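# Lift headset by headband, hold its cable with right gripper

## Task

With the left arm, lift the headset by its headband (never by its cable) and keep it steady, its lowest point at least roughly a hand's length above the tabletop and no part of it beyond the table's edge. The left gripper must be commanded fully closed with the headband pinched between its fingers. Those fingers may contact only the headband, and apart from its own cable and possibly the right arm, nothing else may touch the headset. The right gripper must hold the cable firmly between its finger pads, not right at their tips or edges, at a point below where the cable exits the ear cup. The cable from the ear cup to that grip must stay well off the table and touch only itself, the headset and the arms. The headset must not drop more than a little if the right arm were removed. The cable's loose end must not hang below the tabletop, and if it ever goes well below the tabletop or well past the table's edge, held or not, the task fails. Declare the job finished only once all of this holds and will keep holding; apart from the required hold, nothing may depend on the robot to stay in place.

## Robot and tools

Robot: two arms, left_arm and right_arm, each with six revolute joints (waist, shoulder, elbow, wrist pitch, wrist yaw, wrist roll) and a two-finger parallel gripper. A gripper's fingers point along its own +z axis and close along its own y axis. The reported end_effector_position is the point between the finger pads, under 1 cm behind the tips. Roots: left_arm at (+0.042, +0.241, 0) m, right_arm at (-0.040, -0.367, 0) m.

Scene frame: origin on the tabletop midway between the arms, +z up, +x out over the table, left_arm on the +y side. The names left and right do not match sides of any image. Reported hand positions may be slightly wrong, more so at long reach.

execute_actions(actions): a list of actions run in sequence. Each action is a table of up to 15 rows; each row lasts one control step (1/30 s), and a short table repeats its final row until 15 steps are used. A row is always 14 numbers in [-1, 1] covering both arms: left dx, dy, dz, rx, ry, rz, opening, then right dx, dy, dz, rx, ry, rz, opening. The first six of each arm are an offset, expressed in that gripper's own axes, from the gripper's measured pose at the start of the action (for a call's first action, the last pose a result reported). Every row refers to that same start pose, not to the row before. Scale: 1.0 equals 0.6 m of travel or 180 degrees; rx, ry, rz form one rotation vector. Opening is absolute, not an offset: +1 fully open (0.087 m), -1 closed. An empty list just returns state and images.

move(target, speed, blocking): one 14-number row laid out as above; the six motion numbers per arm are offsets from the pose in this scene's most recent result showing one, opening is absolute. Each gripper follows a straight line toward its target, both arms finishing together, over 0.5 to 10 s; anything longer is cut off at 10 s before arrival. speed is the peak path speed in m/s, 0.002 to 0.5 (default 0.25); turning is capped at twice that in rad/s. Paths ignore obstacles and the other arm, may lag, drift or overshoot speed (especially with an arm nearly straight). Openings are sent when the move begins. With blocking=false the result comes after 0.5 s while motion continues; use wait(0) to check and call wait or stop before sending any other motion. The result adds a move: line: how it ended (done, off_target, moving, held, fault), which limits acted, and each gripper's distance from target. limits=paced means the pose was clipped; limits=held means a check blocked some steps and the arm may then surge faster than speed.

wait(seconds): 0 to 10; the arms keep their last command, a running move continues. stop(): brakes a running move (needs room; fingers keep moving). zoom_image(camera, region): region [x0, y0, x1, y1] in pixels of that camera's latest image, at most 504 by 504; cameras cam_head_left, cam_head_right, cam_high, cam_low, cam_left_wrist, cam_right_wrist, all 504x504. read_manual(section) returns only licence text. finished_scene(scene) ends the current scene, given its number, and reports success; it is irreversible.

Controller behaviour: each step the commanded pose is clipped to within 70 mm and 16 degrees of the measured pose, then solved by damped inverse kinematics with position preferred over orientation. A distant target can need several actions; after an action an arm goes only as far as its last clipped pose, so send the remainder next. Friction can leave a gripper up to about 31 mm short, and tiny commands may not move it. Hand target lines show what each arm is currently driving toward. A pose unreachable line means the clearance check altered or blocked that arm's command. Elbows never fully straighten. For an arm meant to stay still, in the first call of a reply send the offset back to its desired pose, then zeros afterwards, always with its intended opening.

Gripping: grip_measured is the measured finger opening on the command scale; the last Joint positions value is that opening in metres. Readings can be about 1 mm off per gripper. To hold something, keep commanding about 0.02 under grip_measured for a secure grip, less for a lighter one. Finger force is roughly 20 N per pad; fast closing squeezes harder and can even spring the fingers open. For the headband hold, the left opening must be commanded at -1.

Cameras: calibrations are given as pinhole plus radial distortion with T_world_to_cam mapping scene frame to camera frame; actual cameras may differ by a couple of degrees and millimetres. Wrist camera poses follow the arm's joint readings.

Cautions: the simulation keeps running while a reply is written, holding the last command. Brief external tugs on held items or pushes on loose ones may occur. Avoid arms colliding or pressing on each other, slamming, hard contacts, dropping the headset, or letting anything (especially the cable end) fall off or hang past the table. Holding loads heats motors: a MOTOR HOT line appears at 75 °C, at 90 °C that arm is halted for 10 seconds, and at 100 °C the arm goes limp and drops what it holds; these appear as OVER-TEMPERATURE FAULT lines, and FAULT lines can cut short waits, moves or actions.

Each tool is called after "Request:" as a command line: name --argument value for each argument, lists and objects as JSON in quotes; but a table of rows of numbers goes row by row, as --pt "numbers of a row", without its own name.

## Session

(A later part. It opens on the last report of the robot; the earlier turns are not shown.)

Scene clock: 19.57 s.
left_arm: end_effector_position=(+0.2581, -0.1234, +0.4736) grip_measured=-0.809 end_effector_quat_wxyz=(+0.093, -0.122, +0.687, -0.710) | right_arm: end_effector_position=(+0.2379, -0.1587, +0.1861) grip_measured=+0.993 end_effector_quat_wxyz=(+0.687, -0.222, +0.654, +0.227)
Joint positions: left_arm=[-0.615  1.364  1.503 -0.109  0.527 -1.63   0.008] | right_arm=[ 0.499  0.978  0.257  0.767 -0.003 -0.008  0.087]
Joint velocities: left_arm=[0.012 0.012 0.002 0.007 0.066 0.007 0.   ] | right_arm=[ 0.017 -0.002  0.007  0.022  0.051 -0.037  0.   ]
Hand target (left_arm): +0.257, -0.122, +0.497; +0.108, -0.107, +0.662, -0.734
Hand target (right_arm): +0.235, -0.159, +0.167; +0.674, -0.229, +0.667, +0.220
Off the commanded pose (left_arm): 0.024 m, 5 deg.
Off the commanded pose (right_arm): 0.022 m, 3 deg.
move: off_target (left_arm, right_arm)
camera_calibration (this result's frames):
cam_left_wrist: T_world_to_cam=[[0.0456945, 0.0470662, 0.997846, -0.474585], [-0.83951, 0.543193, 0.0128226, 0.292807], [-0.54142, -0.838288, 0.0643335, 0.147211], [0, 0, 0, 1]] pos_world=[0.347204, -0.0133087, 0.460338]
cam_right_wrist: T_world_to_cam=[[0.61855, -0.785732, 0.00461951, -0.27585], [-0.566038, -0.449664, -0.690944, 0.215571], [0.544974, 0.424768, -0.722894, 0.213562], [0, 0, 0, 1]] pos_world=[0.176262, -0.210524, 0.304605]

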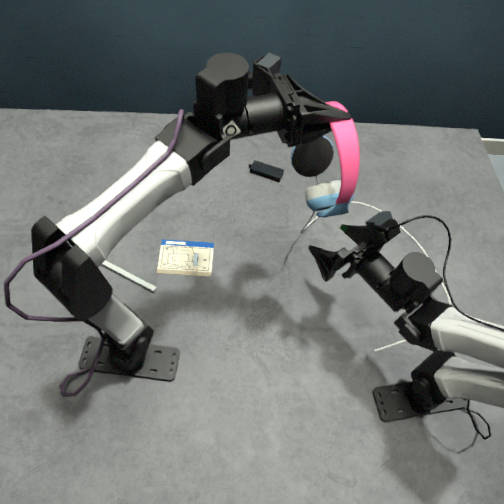

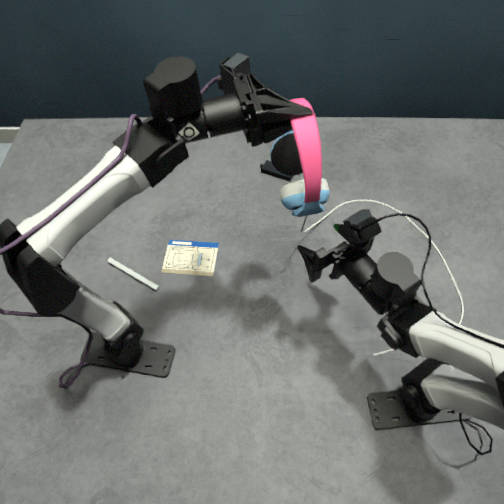

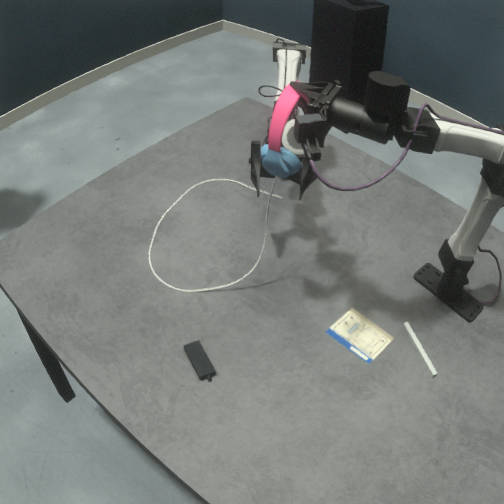

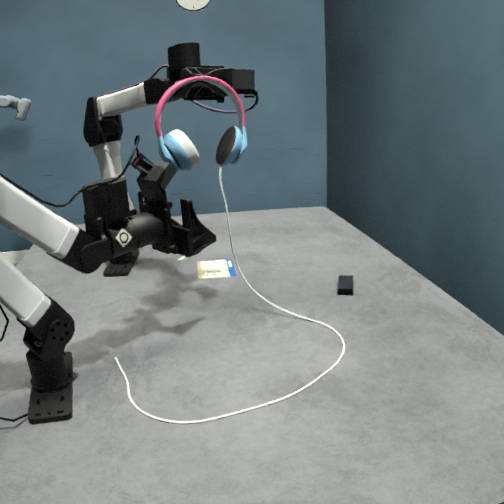

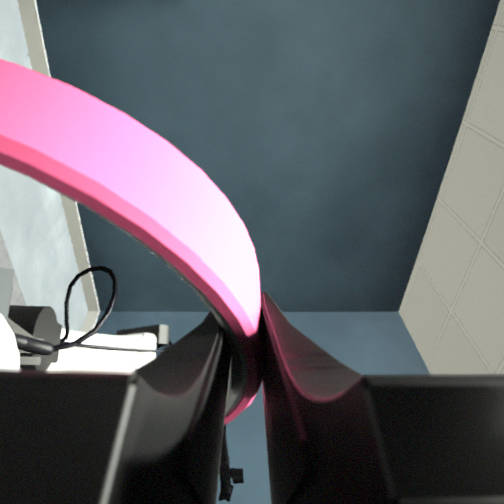

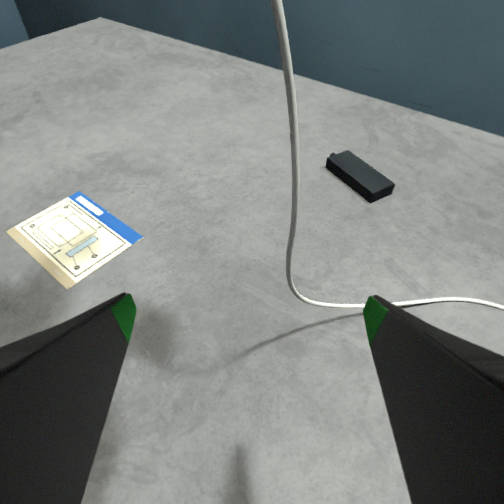

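Request:
move --target '[0,-0.04,0,0.025,0,0,-1,0.06,-0.035,0.21,0,0,0,1]' --speed 0.12

Request:
move --target '[0,-0.04,0,0.025,0,0,-1,0,0,0,0,0,0,-1]'

Scene clock: 21.27 s.
left_arm: end_effector_position=(+0.2582, -0.1232, +0.4766) grip_measured=-0.809 end_effector_quat_wxyz=(+0.084, -0.130, +0.683, -0.714) | right_arm: end_effector_position=(+0.3465, -0.0995, +0.1570) grip_measured=+0.993 end_effector_quat_wxyz=(+0.685, -0.222, +0.656, +0.227)
Joint positions: left_arm=[-0.615  1.364  1.503 -0.101  0.526 -1.661  0.008] | right_arm=[ 0.438  1.687  0.608  1.121 -0.064 -0.004  0.087]
Joint velocities: left_arm=[ 0.027 -0.007 -0.002  0.037  0.037 -0.051  0.   ] | right_arm=[ 0.012  0.002  0.002  0.007 -0.022 -0.095 -0.   ]
Hand target (left_arm): +0.258, -0.121, +0.497; +0.097, -0.118, +0.659, -0.736
Hand target (right_arm): +0.353, -0.099, +0.156; +0.687, -0.221, +0.654, +0.227
Off the commanded pose (left_arm): 0.021 m, 4 deg.
Off the commanded pose (right_arm): 0.006 m, 0 deg.
move: off_target (left_arm)
camera_calibration (this result's frames):
cam_left_wrist: T_world_to_cam=[[0.0688955, 0.0619743, 0.995697, -0.480726], [-0.839007, 0.543581, 0.02422, 0.287301], [-0.539741, -0.837066, 0.0894472, 0.134943], [0, 0, 0, 1]] pos_world=[0.347002, -0.0134224, 0.459628]
cam_right_wrist: T_world_to_cam=[[0.618669, -0.785647, 0.0028684, -0.296126], [-0.569439, -0.450922, -0.687319, 0.284067], [0.541284, 0.423589, -0.72635, 0.109911], [0, 0, 0, 1]] pos_world=[0.28547, -0.151116, 0.275928]

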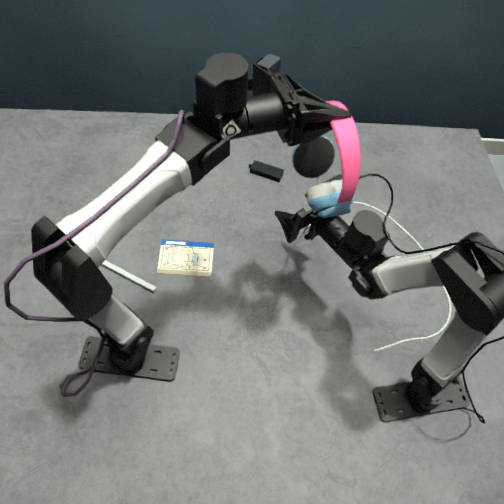

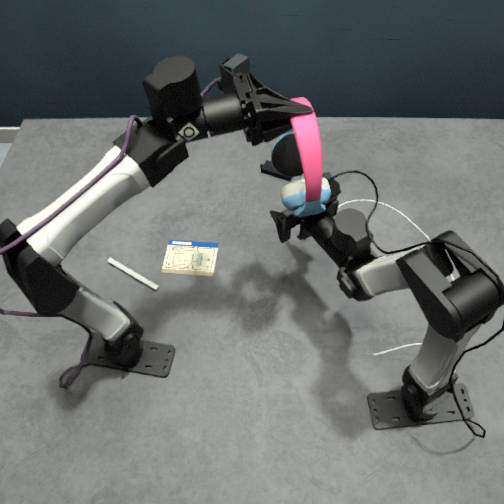

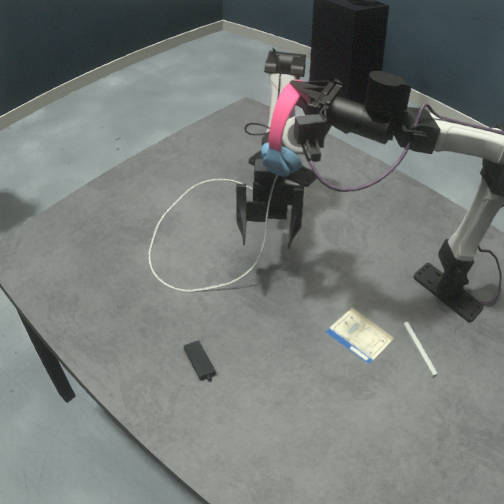

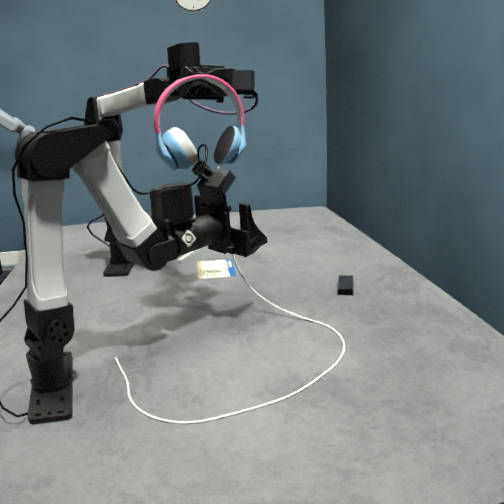

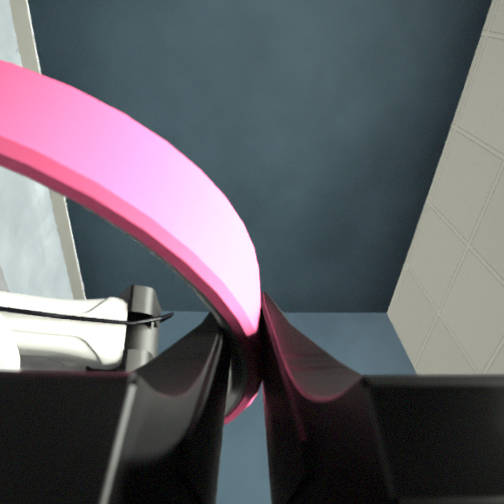

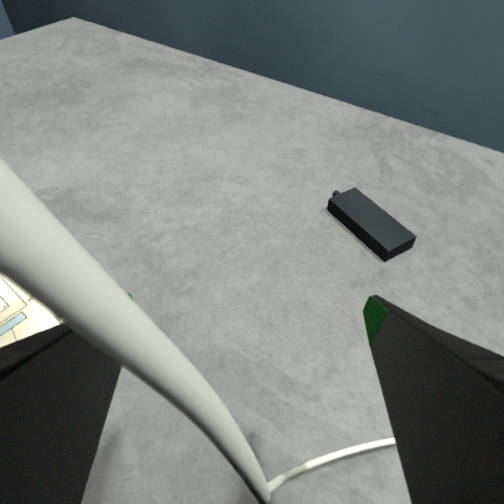

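Scene clock: 22.07 s.
left_arm: end_effector_position=(+0.2582, -0.1231, +0.4791) grip_measured=-0.809 end_effector_quat_wxyz=(+0.075, -0.139, +0.679, -0.717) | right_arm: end_effector_position=(+0.3465, -0.0995, +0.1570) grip_measured=-1.000 end_effector_quat_wxyz=(+0.685, -0.222, +0.656, +0.227)
Joint positions: left_arm=[-0.615  1.364  1.503 -0.094  0.526 -1.69   0.008] | right_arm=[ 0.438  1.687  0.608  1.121 -0.064 -0.004  0.   ]
Joint velocities: left_arm=[-0.012  0.007 -0.007 -0.022  0.007 -0.037  0.   ] | right_arm=[-0.012 -0.002  0.002  0.022 -0.037 -0.081  0.   ]
Hand target (left_arm): +0.259, -0.121, +0.500; +0.089, -0.127, +0.655, -0.740
Hand target (right_arm): +0.347, -0.099, +0.157; +0.685, -0.222, +0.656, +0.227
Off the commanded pose (left_arm): 0.021 m, 4 deg.
Off the commanded pose (right_arm): 0.000 m, 0 deg.
move: off_target (left_arm)
camera_calibration (this result's frames):
cam_left_wrist: T_world_to_cam=[[0.0916719, 0.0749103, 0.992968, -0.486235], [-0.837759, 0.544837, 0.0362399, 0.281263], [-0.53829, -0.83519, 0.112703, 0.123549], [0, 0, 0, 1]] pos_world=[0.34671, -0.0136315, 0.458699]
cam_right_wrist: T_world_to_cam=[[0.618669, -0.785647, 0.0028684, -0.296126], [-0.569439, -0.450922, -0.687319, 0.284067], [0.541284, 0.423589, -0.72635, 0.109911], [0, 0, 0, 1]] pos_world=[0.28547, -0.151116, 0.275928]

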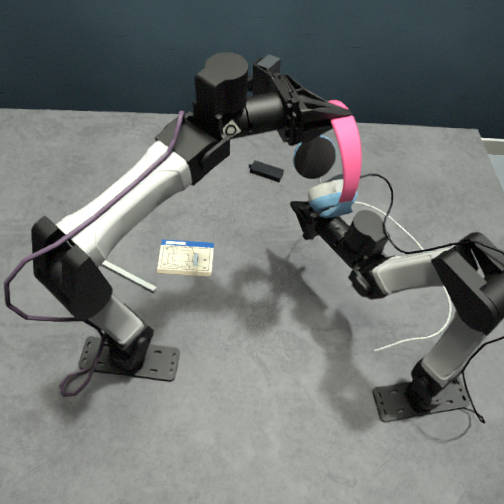

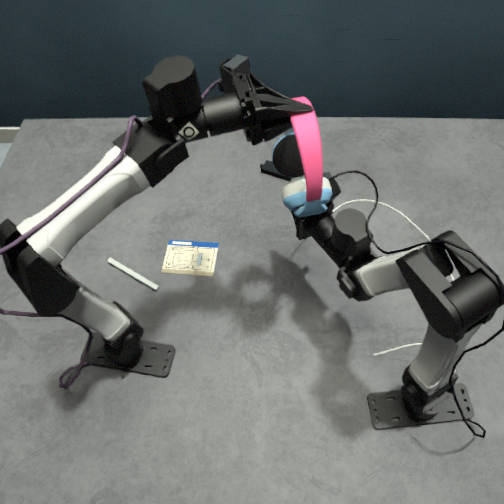

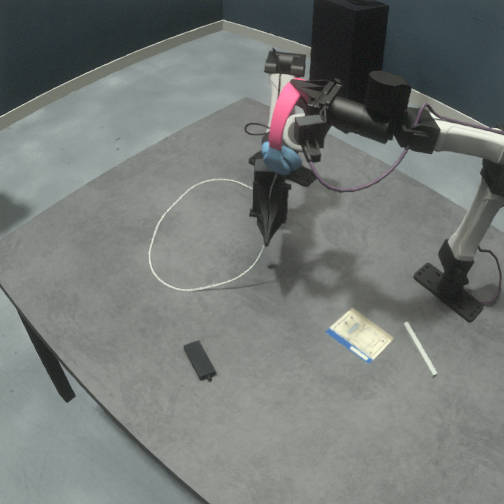

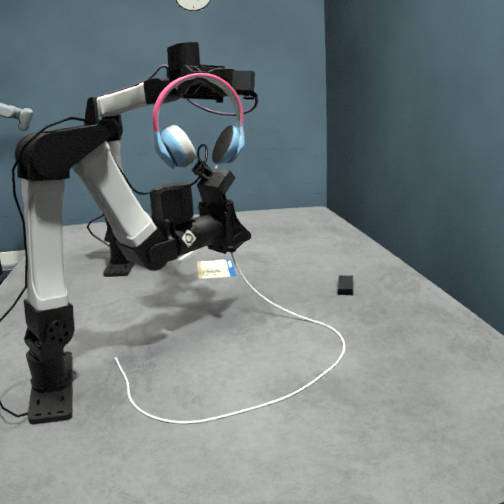

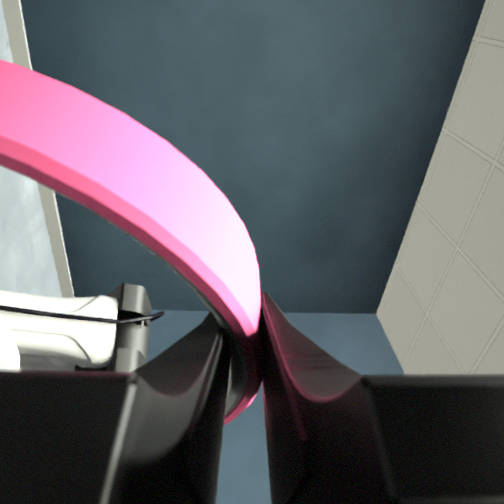

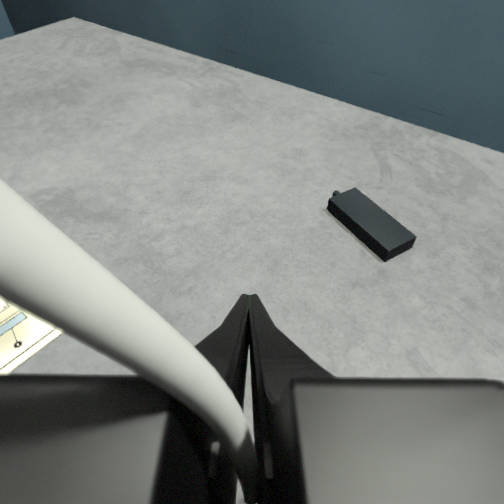

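Too deep; back off.

Request:
move --target '[0,-0.035,0,0.02,0,0.01,-1,0,0,-0.075,0,0,0,0]' --speed 0.1

Request:
move --target '[0,-0.035,0,0.02,0,0.01,-1,0,0,0,0,0,0,-1]'

Scene clock: 22.93 s.
left_arm: end_effector_position=(+0.2584, -0.1233, +0.4753) grip_measured=-0.809 end_effector_quat_wxyz=(+0.072, -0.143, +0.685, -0.711) | right_arm: end_effector_position=(+0.3143, -0.1207, +0.1538) grip_measured=+0.000 end_effector_quat_wxyz=(+0.683, -0.222, +0.658, +0.226)
Joint positions: left_arm=[-0.615  1.364  1.503 -0.113  0.526 -1.689  0.008] | right_arm=[ 0.438  1.556  0.457  1.135 -0.064 -0.004  0.044]
Joint velocities: left_arm=[-0.022  0.002 -0.007 -0.066 -0.11  -0.022 -0.001] | right_arm=[ 0.007  0.012  0.007  0.007  0.022 -0.007  0.001]
Hand target (left_arm): +0.259, -0.120, +0.499; +0.090, -0.126, +0.659, -0.736
Hand target (right_arm): +0.311, -0.126, +0.155; +0.685, -0.221, +0.656, +0.227
Off the commanded pose (left_arm): 0.025 m, 5 deg.
Off the commanded pose (right_arm): 0.007 m, 0 deg.
move: off_target (left_arm)
camera_calibration (this result's frames):
cam_left_wrist: T_world_to_cam=[[0.103946, 0.0619631, 0.992651, -0.486993], [-0.837228, 0.544211, 0.0537002, 0.273111], [-0.536884, -0.836657, 0.108446, 0.125423], [0, 0, 0, 1]] pos_world=[0.346615, -0.0135184, 0.455146]
cam_right_wrist: T_world_to_cam=[[0.618683, -0.785638, 0.00231782, -0.292758], [-0.57315, -0.453364, -0.682612, 0.254055], [0.537337, 0.420992, -0.730777, 0.135616], [0, 0, 0, 1]] pos_world=[0.253864, -0.171916, 0.273205]

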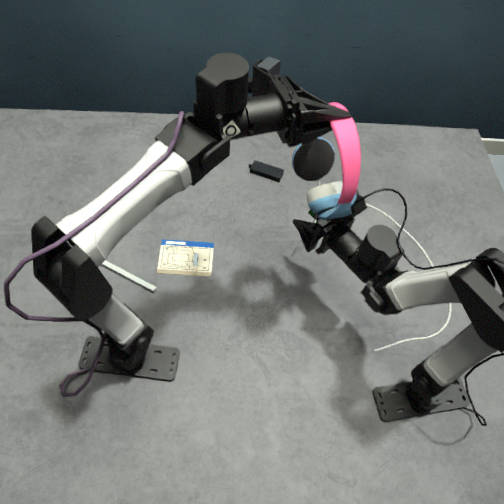

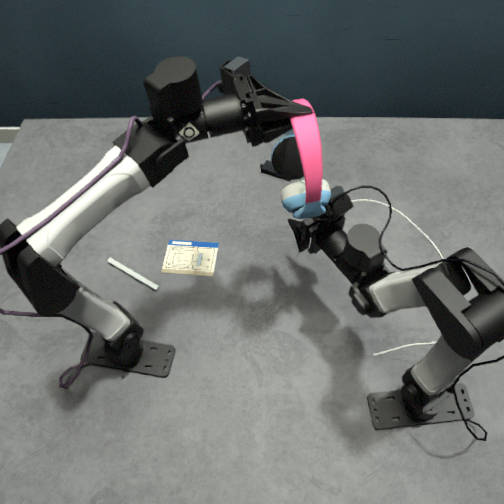

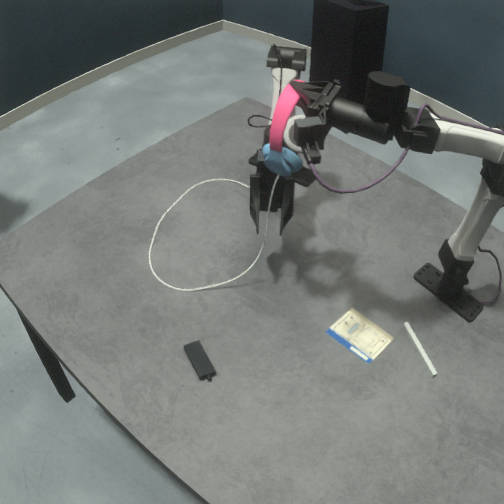

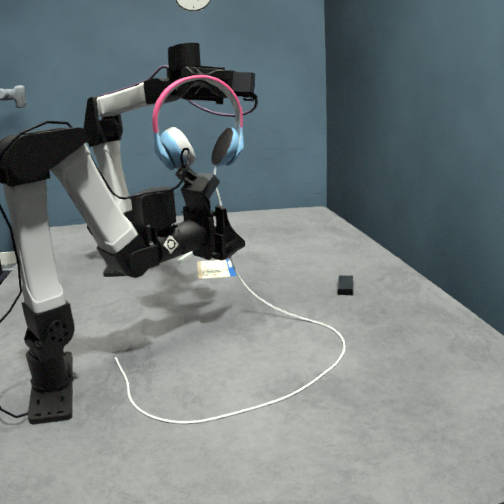

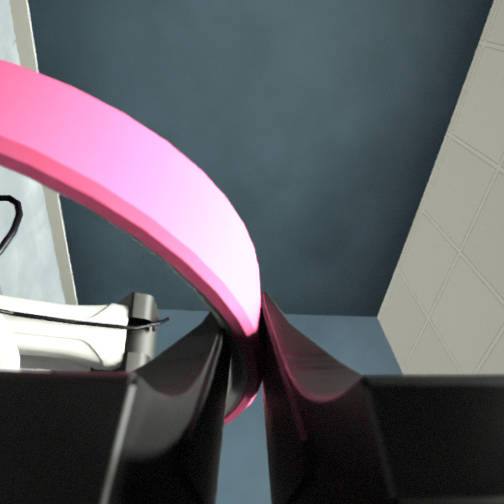

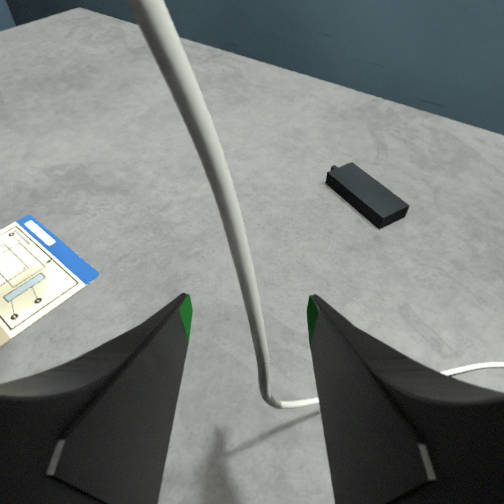

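Scene clock: 23.63 s.
left_arm: end_effector_position=(+0.2585, -0.1234, +0.4714) grip_measured=-0.809 end_effector_quat_wxyz=(+0.069, -0.146, +0.690, -0.706) | right_arm: end_effector_position=(+0.3143, -0.1207, +0.1538) grip_measured=-0.995 end_effector_quat_wxyz=(+0.683, -0.222, +0.658, +0.226)
Joint positions: left_arm=[-0.615  1.364  1.503 -0.131  0.526 -1.687  0.008] | right_arm=[ 0.438  1.556  0.457  1.135 -0.064 -0.004  0.   ]
Joint velocities: left_arm=[ 0.007  0.002  0.002  0.051 -0.007 -0.066  0.001] | right_arm=[-0.002 -0.002  0.012 -0.007 -0.037 -0.037  0.001]
Hand target (left_arm): +0.259, -0.121, +0.495; +0.087, -0.130, +0.664, -0.731
Hand target (right_arm): +0.314, -0.121, +0.154; +0.683, -0.222, +0.658, +0.226
Off the commanded pose (left_arm): 0.025 m, 5 deg.
Off the commanded pose (right_arm): 0.000 m, 0 deg.
move: off_target (left_arm)
camera_calibration (this result's frames):
cam_left_wrist: T_world_to_cam=[[0.115575, 0.0491604, 0.992081, -0.487511], [-0.836514, 0.543387, 0.0705257, 0.265242], [-0.535617, -0.838041, 0.103926, 0.127439], [0, 0, 0, 1]] pos_world=[0.346482, -0.0133638, 0.4517]
cam_right_wrist: T_world_to_cam=[[0.618683, -0.785638, 0.00231782, -0.292758], [-0.57315, -0.453364, -0.682612, 0.254055], [0.537337, 0.420992, -0.730777, 0.135616], [0, 0, 0, 1]] pos_world=[0.253864, -0.171916, 0.273205]

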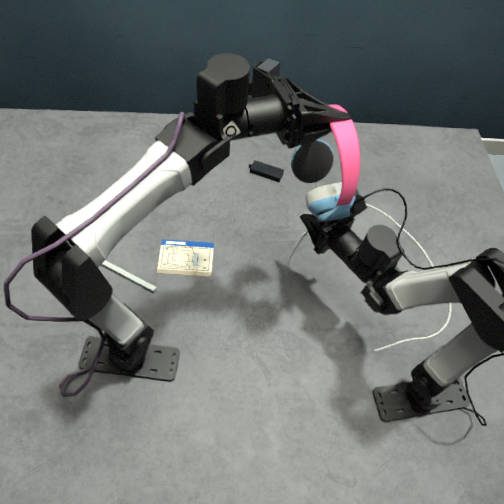

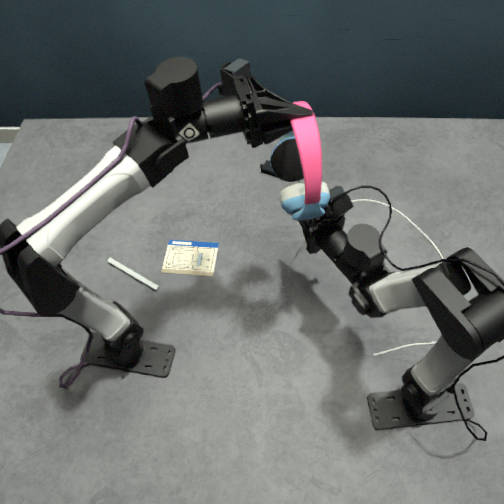

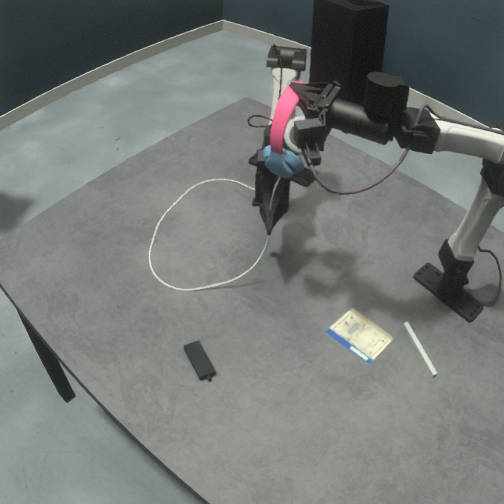

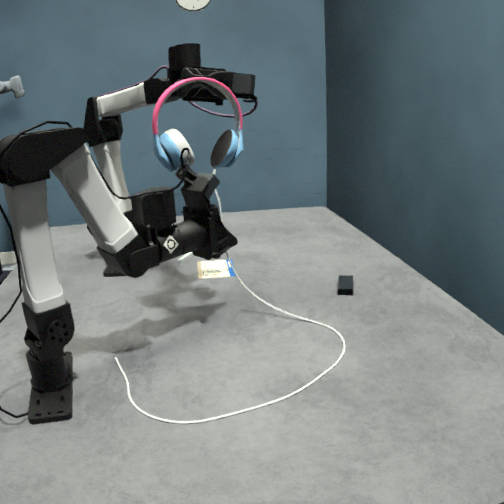

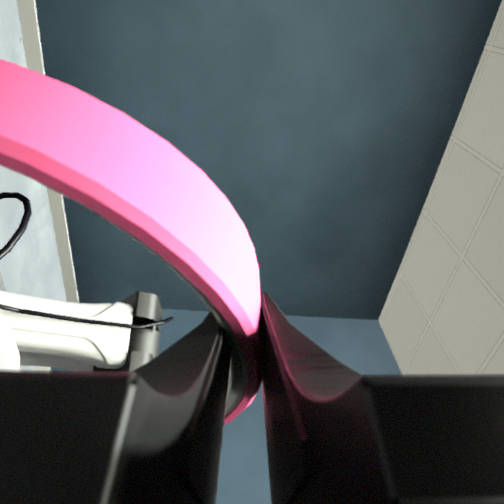

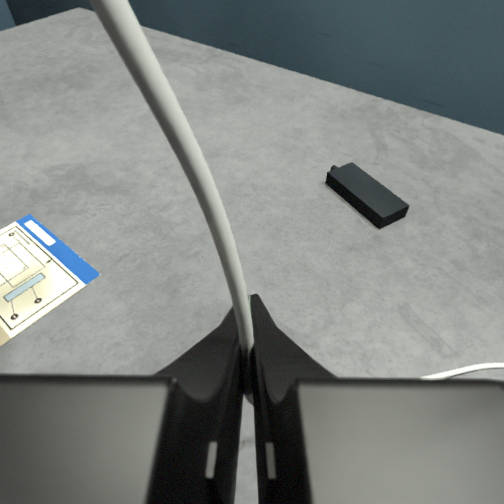

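Back off ~12 mm more.

Request:
move --target '[0,-0.045,0,0.027,0,0.01,-1,0,0,-0.032,0,0,0,-0.3]' --speed 0.1

Request:
move --target '[0,-0.042,0,0.025,0,0.01,-1,0,0,0,0,0,0,-1]'

Scene clock: 24.53 s.
left_arm: end_effector_position=(+0.2585, -0.1233, +0.4728) grip_measured=-0.809 end_effector_quat_wxyz=(+0.069, -0.146, +0.688, -0.708) | right_arm: end_effector_position=(+0.3038, -0.1276, +0.1542) grip_measured=-0.300 end_effector_quat_wxyz=(+0.684, -0.222, +0.657, +0.226)
Joint positions: left_arm=[-0.615  1.364  1.503 -0.125  0.526 -1.689  0.008] | right_arm=[ 0.438  1.506  0.41   1.135 -0.064 -0.004  0.031]
Joint velocities: left_arm=[ 0.017  0.002  0.007 -0.022 -0.037 -0.066  0.   ] | right_arm=[ 0.012  0.002 -0.007  0.007  0.007  0.051 -0.001]
Hand target (left_arm): +0.260, -0.121, +0.498; +0.085, -0.133, +0.661, -0.733
Hand target (right_arm): +0.299, -0.132, +0.153; +0.683, -0.222, +0.658, +0.226
Off the commanded pose (left_arm): 0.026 m, 5 deg.
Off the commanded pose (right_arm): 0.007 m, 0 deg.
move: off_target (left_arm)
camera_calibration (this result's frames):
cam_left_wrist: T_world_to_cam=[[0.112984, 0.0541746, 0.992119, -0.487652], [-0.836681, 0.543749, 0.0655915, 0.267524], [-0.53591, -0.837498, 0.106762, 0.126109], [0, 0, 0, 1]] pos_world=[0.346512, -0.0134316, 0.452798]
cam_right_wrist: T_world_to_cam=[[0.618678, -0.785641, 0.00251215, -0.291721], [-0.571843, -0.452505, -0.684277, 0.245169], [0.538732, 0.421911, -0.729218, 0.143937], [0, 0, 0, 1]] pos_world=[0.243136, -0.178976, 0.273458]

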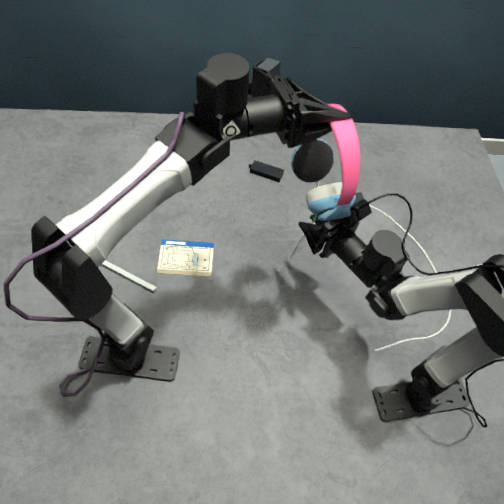

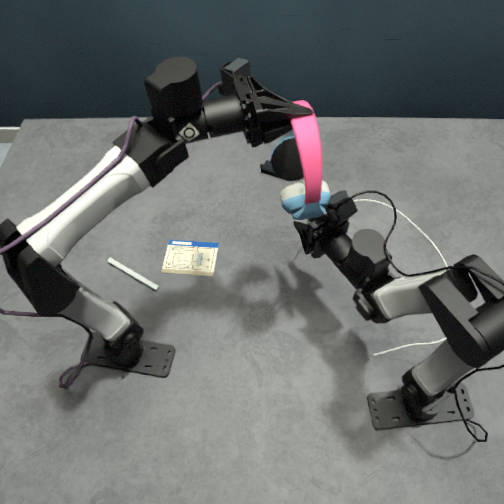

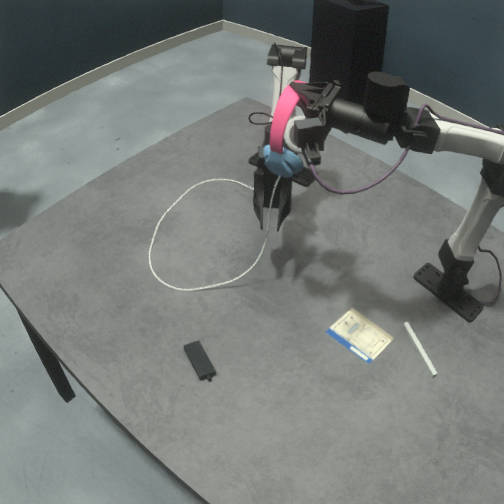

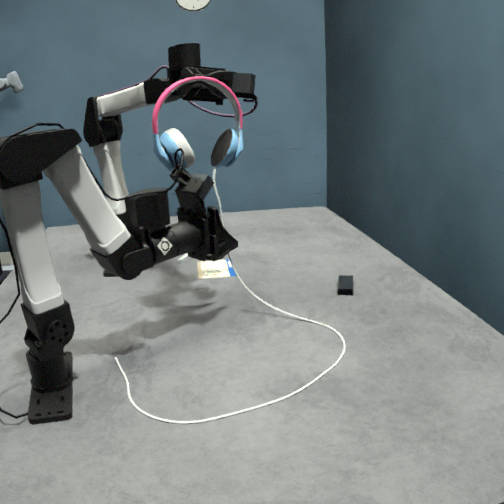

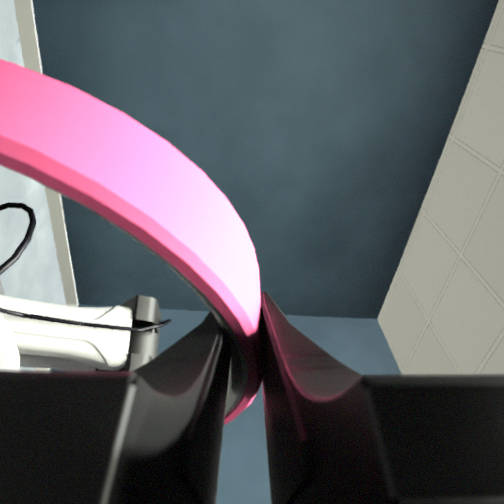

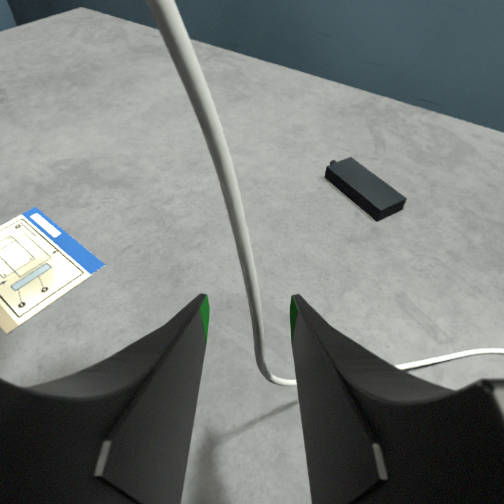

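Scene clock: 25.23 s.
left_arm: end_effector_position=(+0.2585, -0.1234, +0.4718) grip_measured=-0.809 end_effector_quat_wxyz=(+0.069, -0.146, +0.689, -0.707) | right_arm: end_effector_position=(+0.3038, -0.1276, +0.1542) grip_measured=-0.966 end_effector_quat_wxyz=(+0.684, -0.222, +0.657, +0.226)
Joint positions: left_arm=[-0.615  1.364  1.503 -0.129  0.526 -1.687  0.008] | right_arm=[ 0.438  1.506  0.41   1.135 -0.064 -0.004  0.001]
Joint velocities: left_arm=[-0.012  0.012  0.002 -0.037  0.007 -0.022 -0.001] | right_arm=[-0.007  0.002 -0.012 -0.037  0.007 -0.125 -0.001]
Hand target (left_arm): +0.260, -0.121, +0.497; +0.086, -0.132, +0.662, -0.733
Hand target (right_arm): +0.304, -0.128, +0.154; +0.684, -0.222, +0.657, +0.226
Off the commanded pose (left_arm): 0.026 m, 5 deg.
Off the commanded pose (right_arm): 0.000 m, 0 deg.
move: off_target (left_arm)
camera_calibration (this result's frames):
cam_left_wrist: T_world_to_cam=[[0.114537, 0.0505483, 0.992132, -0.487499], [-0.836586, 0.543487, 0.0688898, 0.266005], [-0.535729, -0.837894, 0.104537, 0.127158], [0, 0, 0, 1]] pos_world=[0.346495, -0.0133827, 0.452045]
cam_right_wrist: T_world_to_cam=[[0.618678, -0.785641, 0.00251215, -0.291721], [-0.571843, -0.452505, -0.684277, 0.245169], [0.538732, 0.421911, -0.729218, 0.143937], [0, 0, 0, 1]] pos_world=[0.243136, -0.178976, 0.273458]

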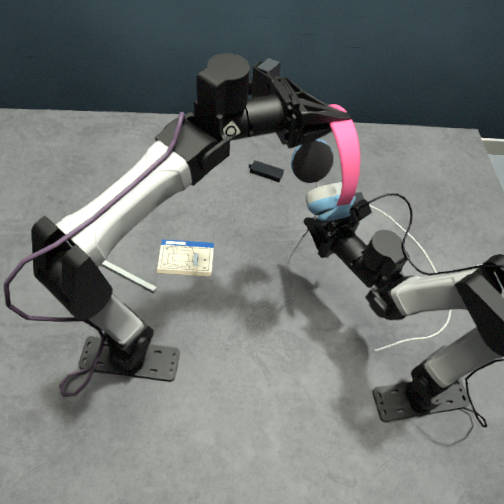

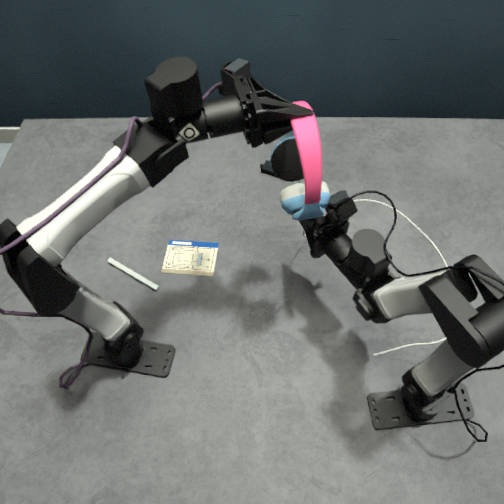

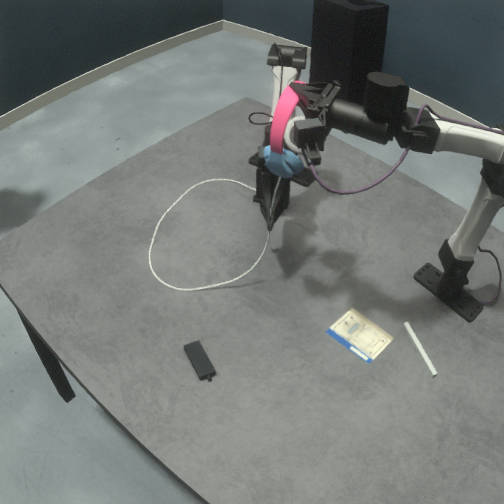

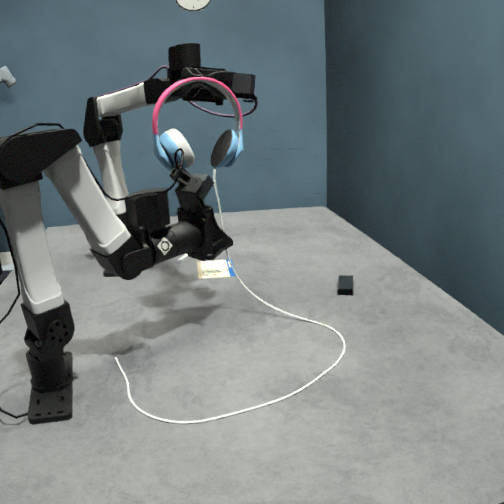

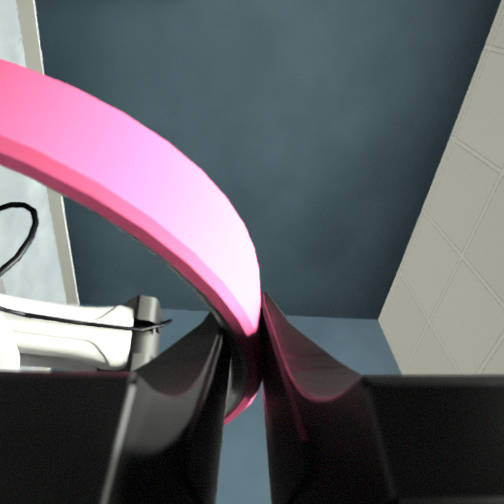

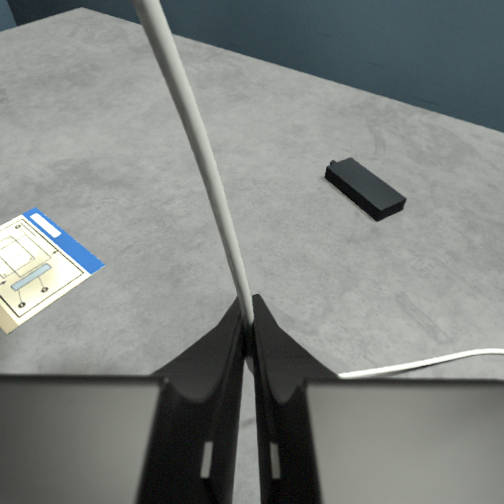

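Request:
finished_scene --scene 2

The scene is finished: the task was done.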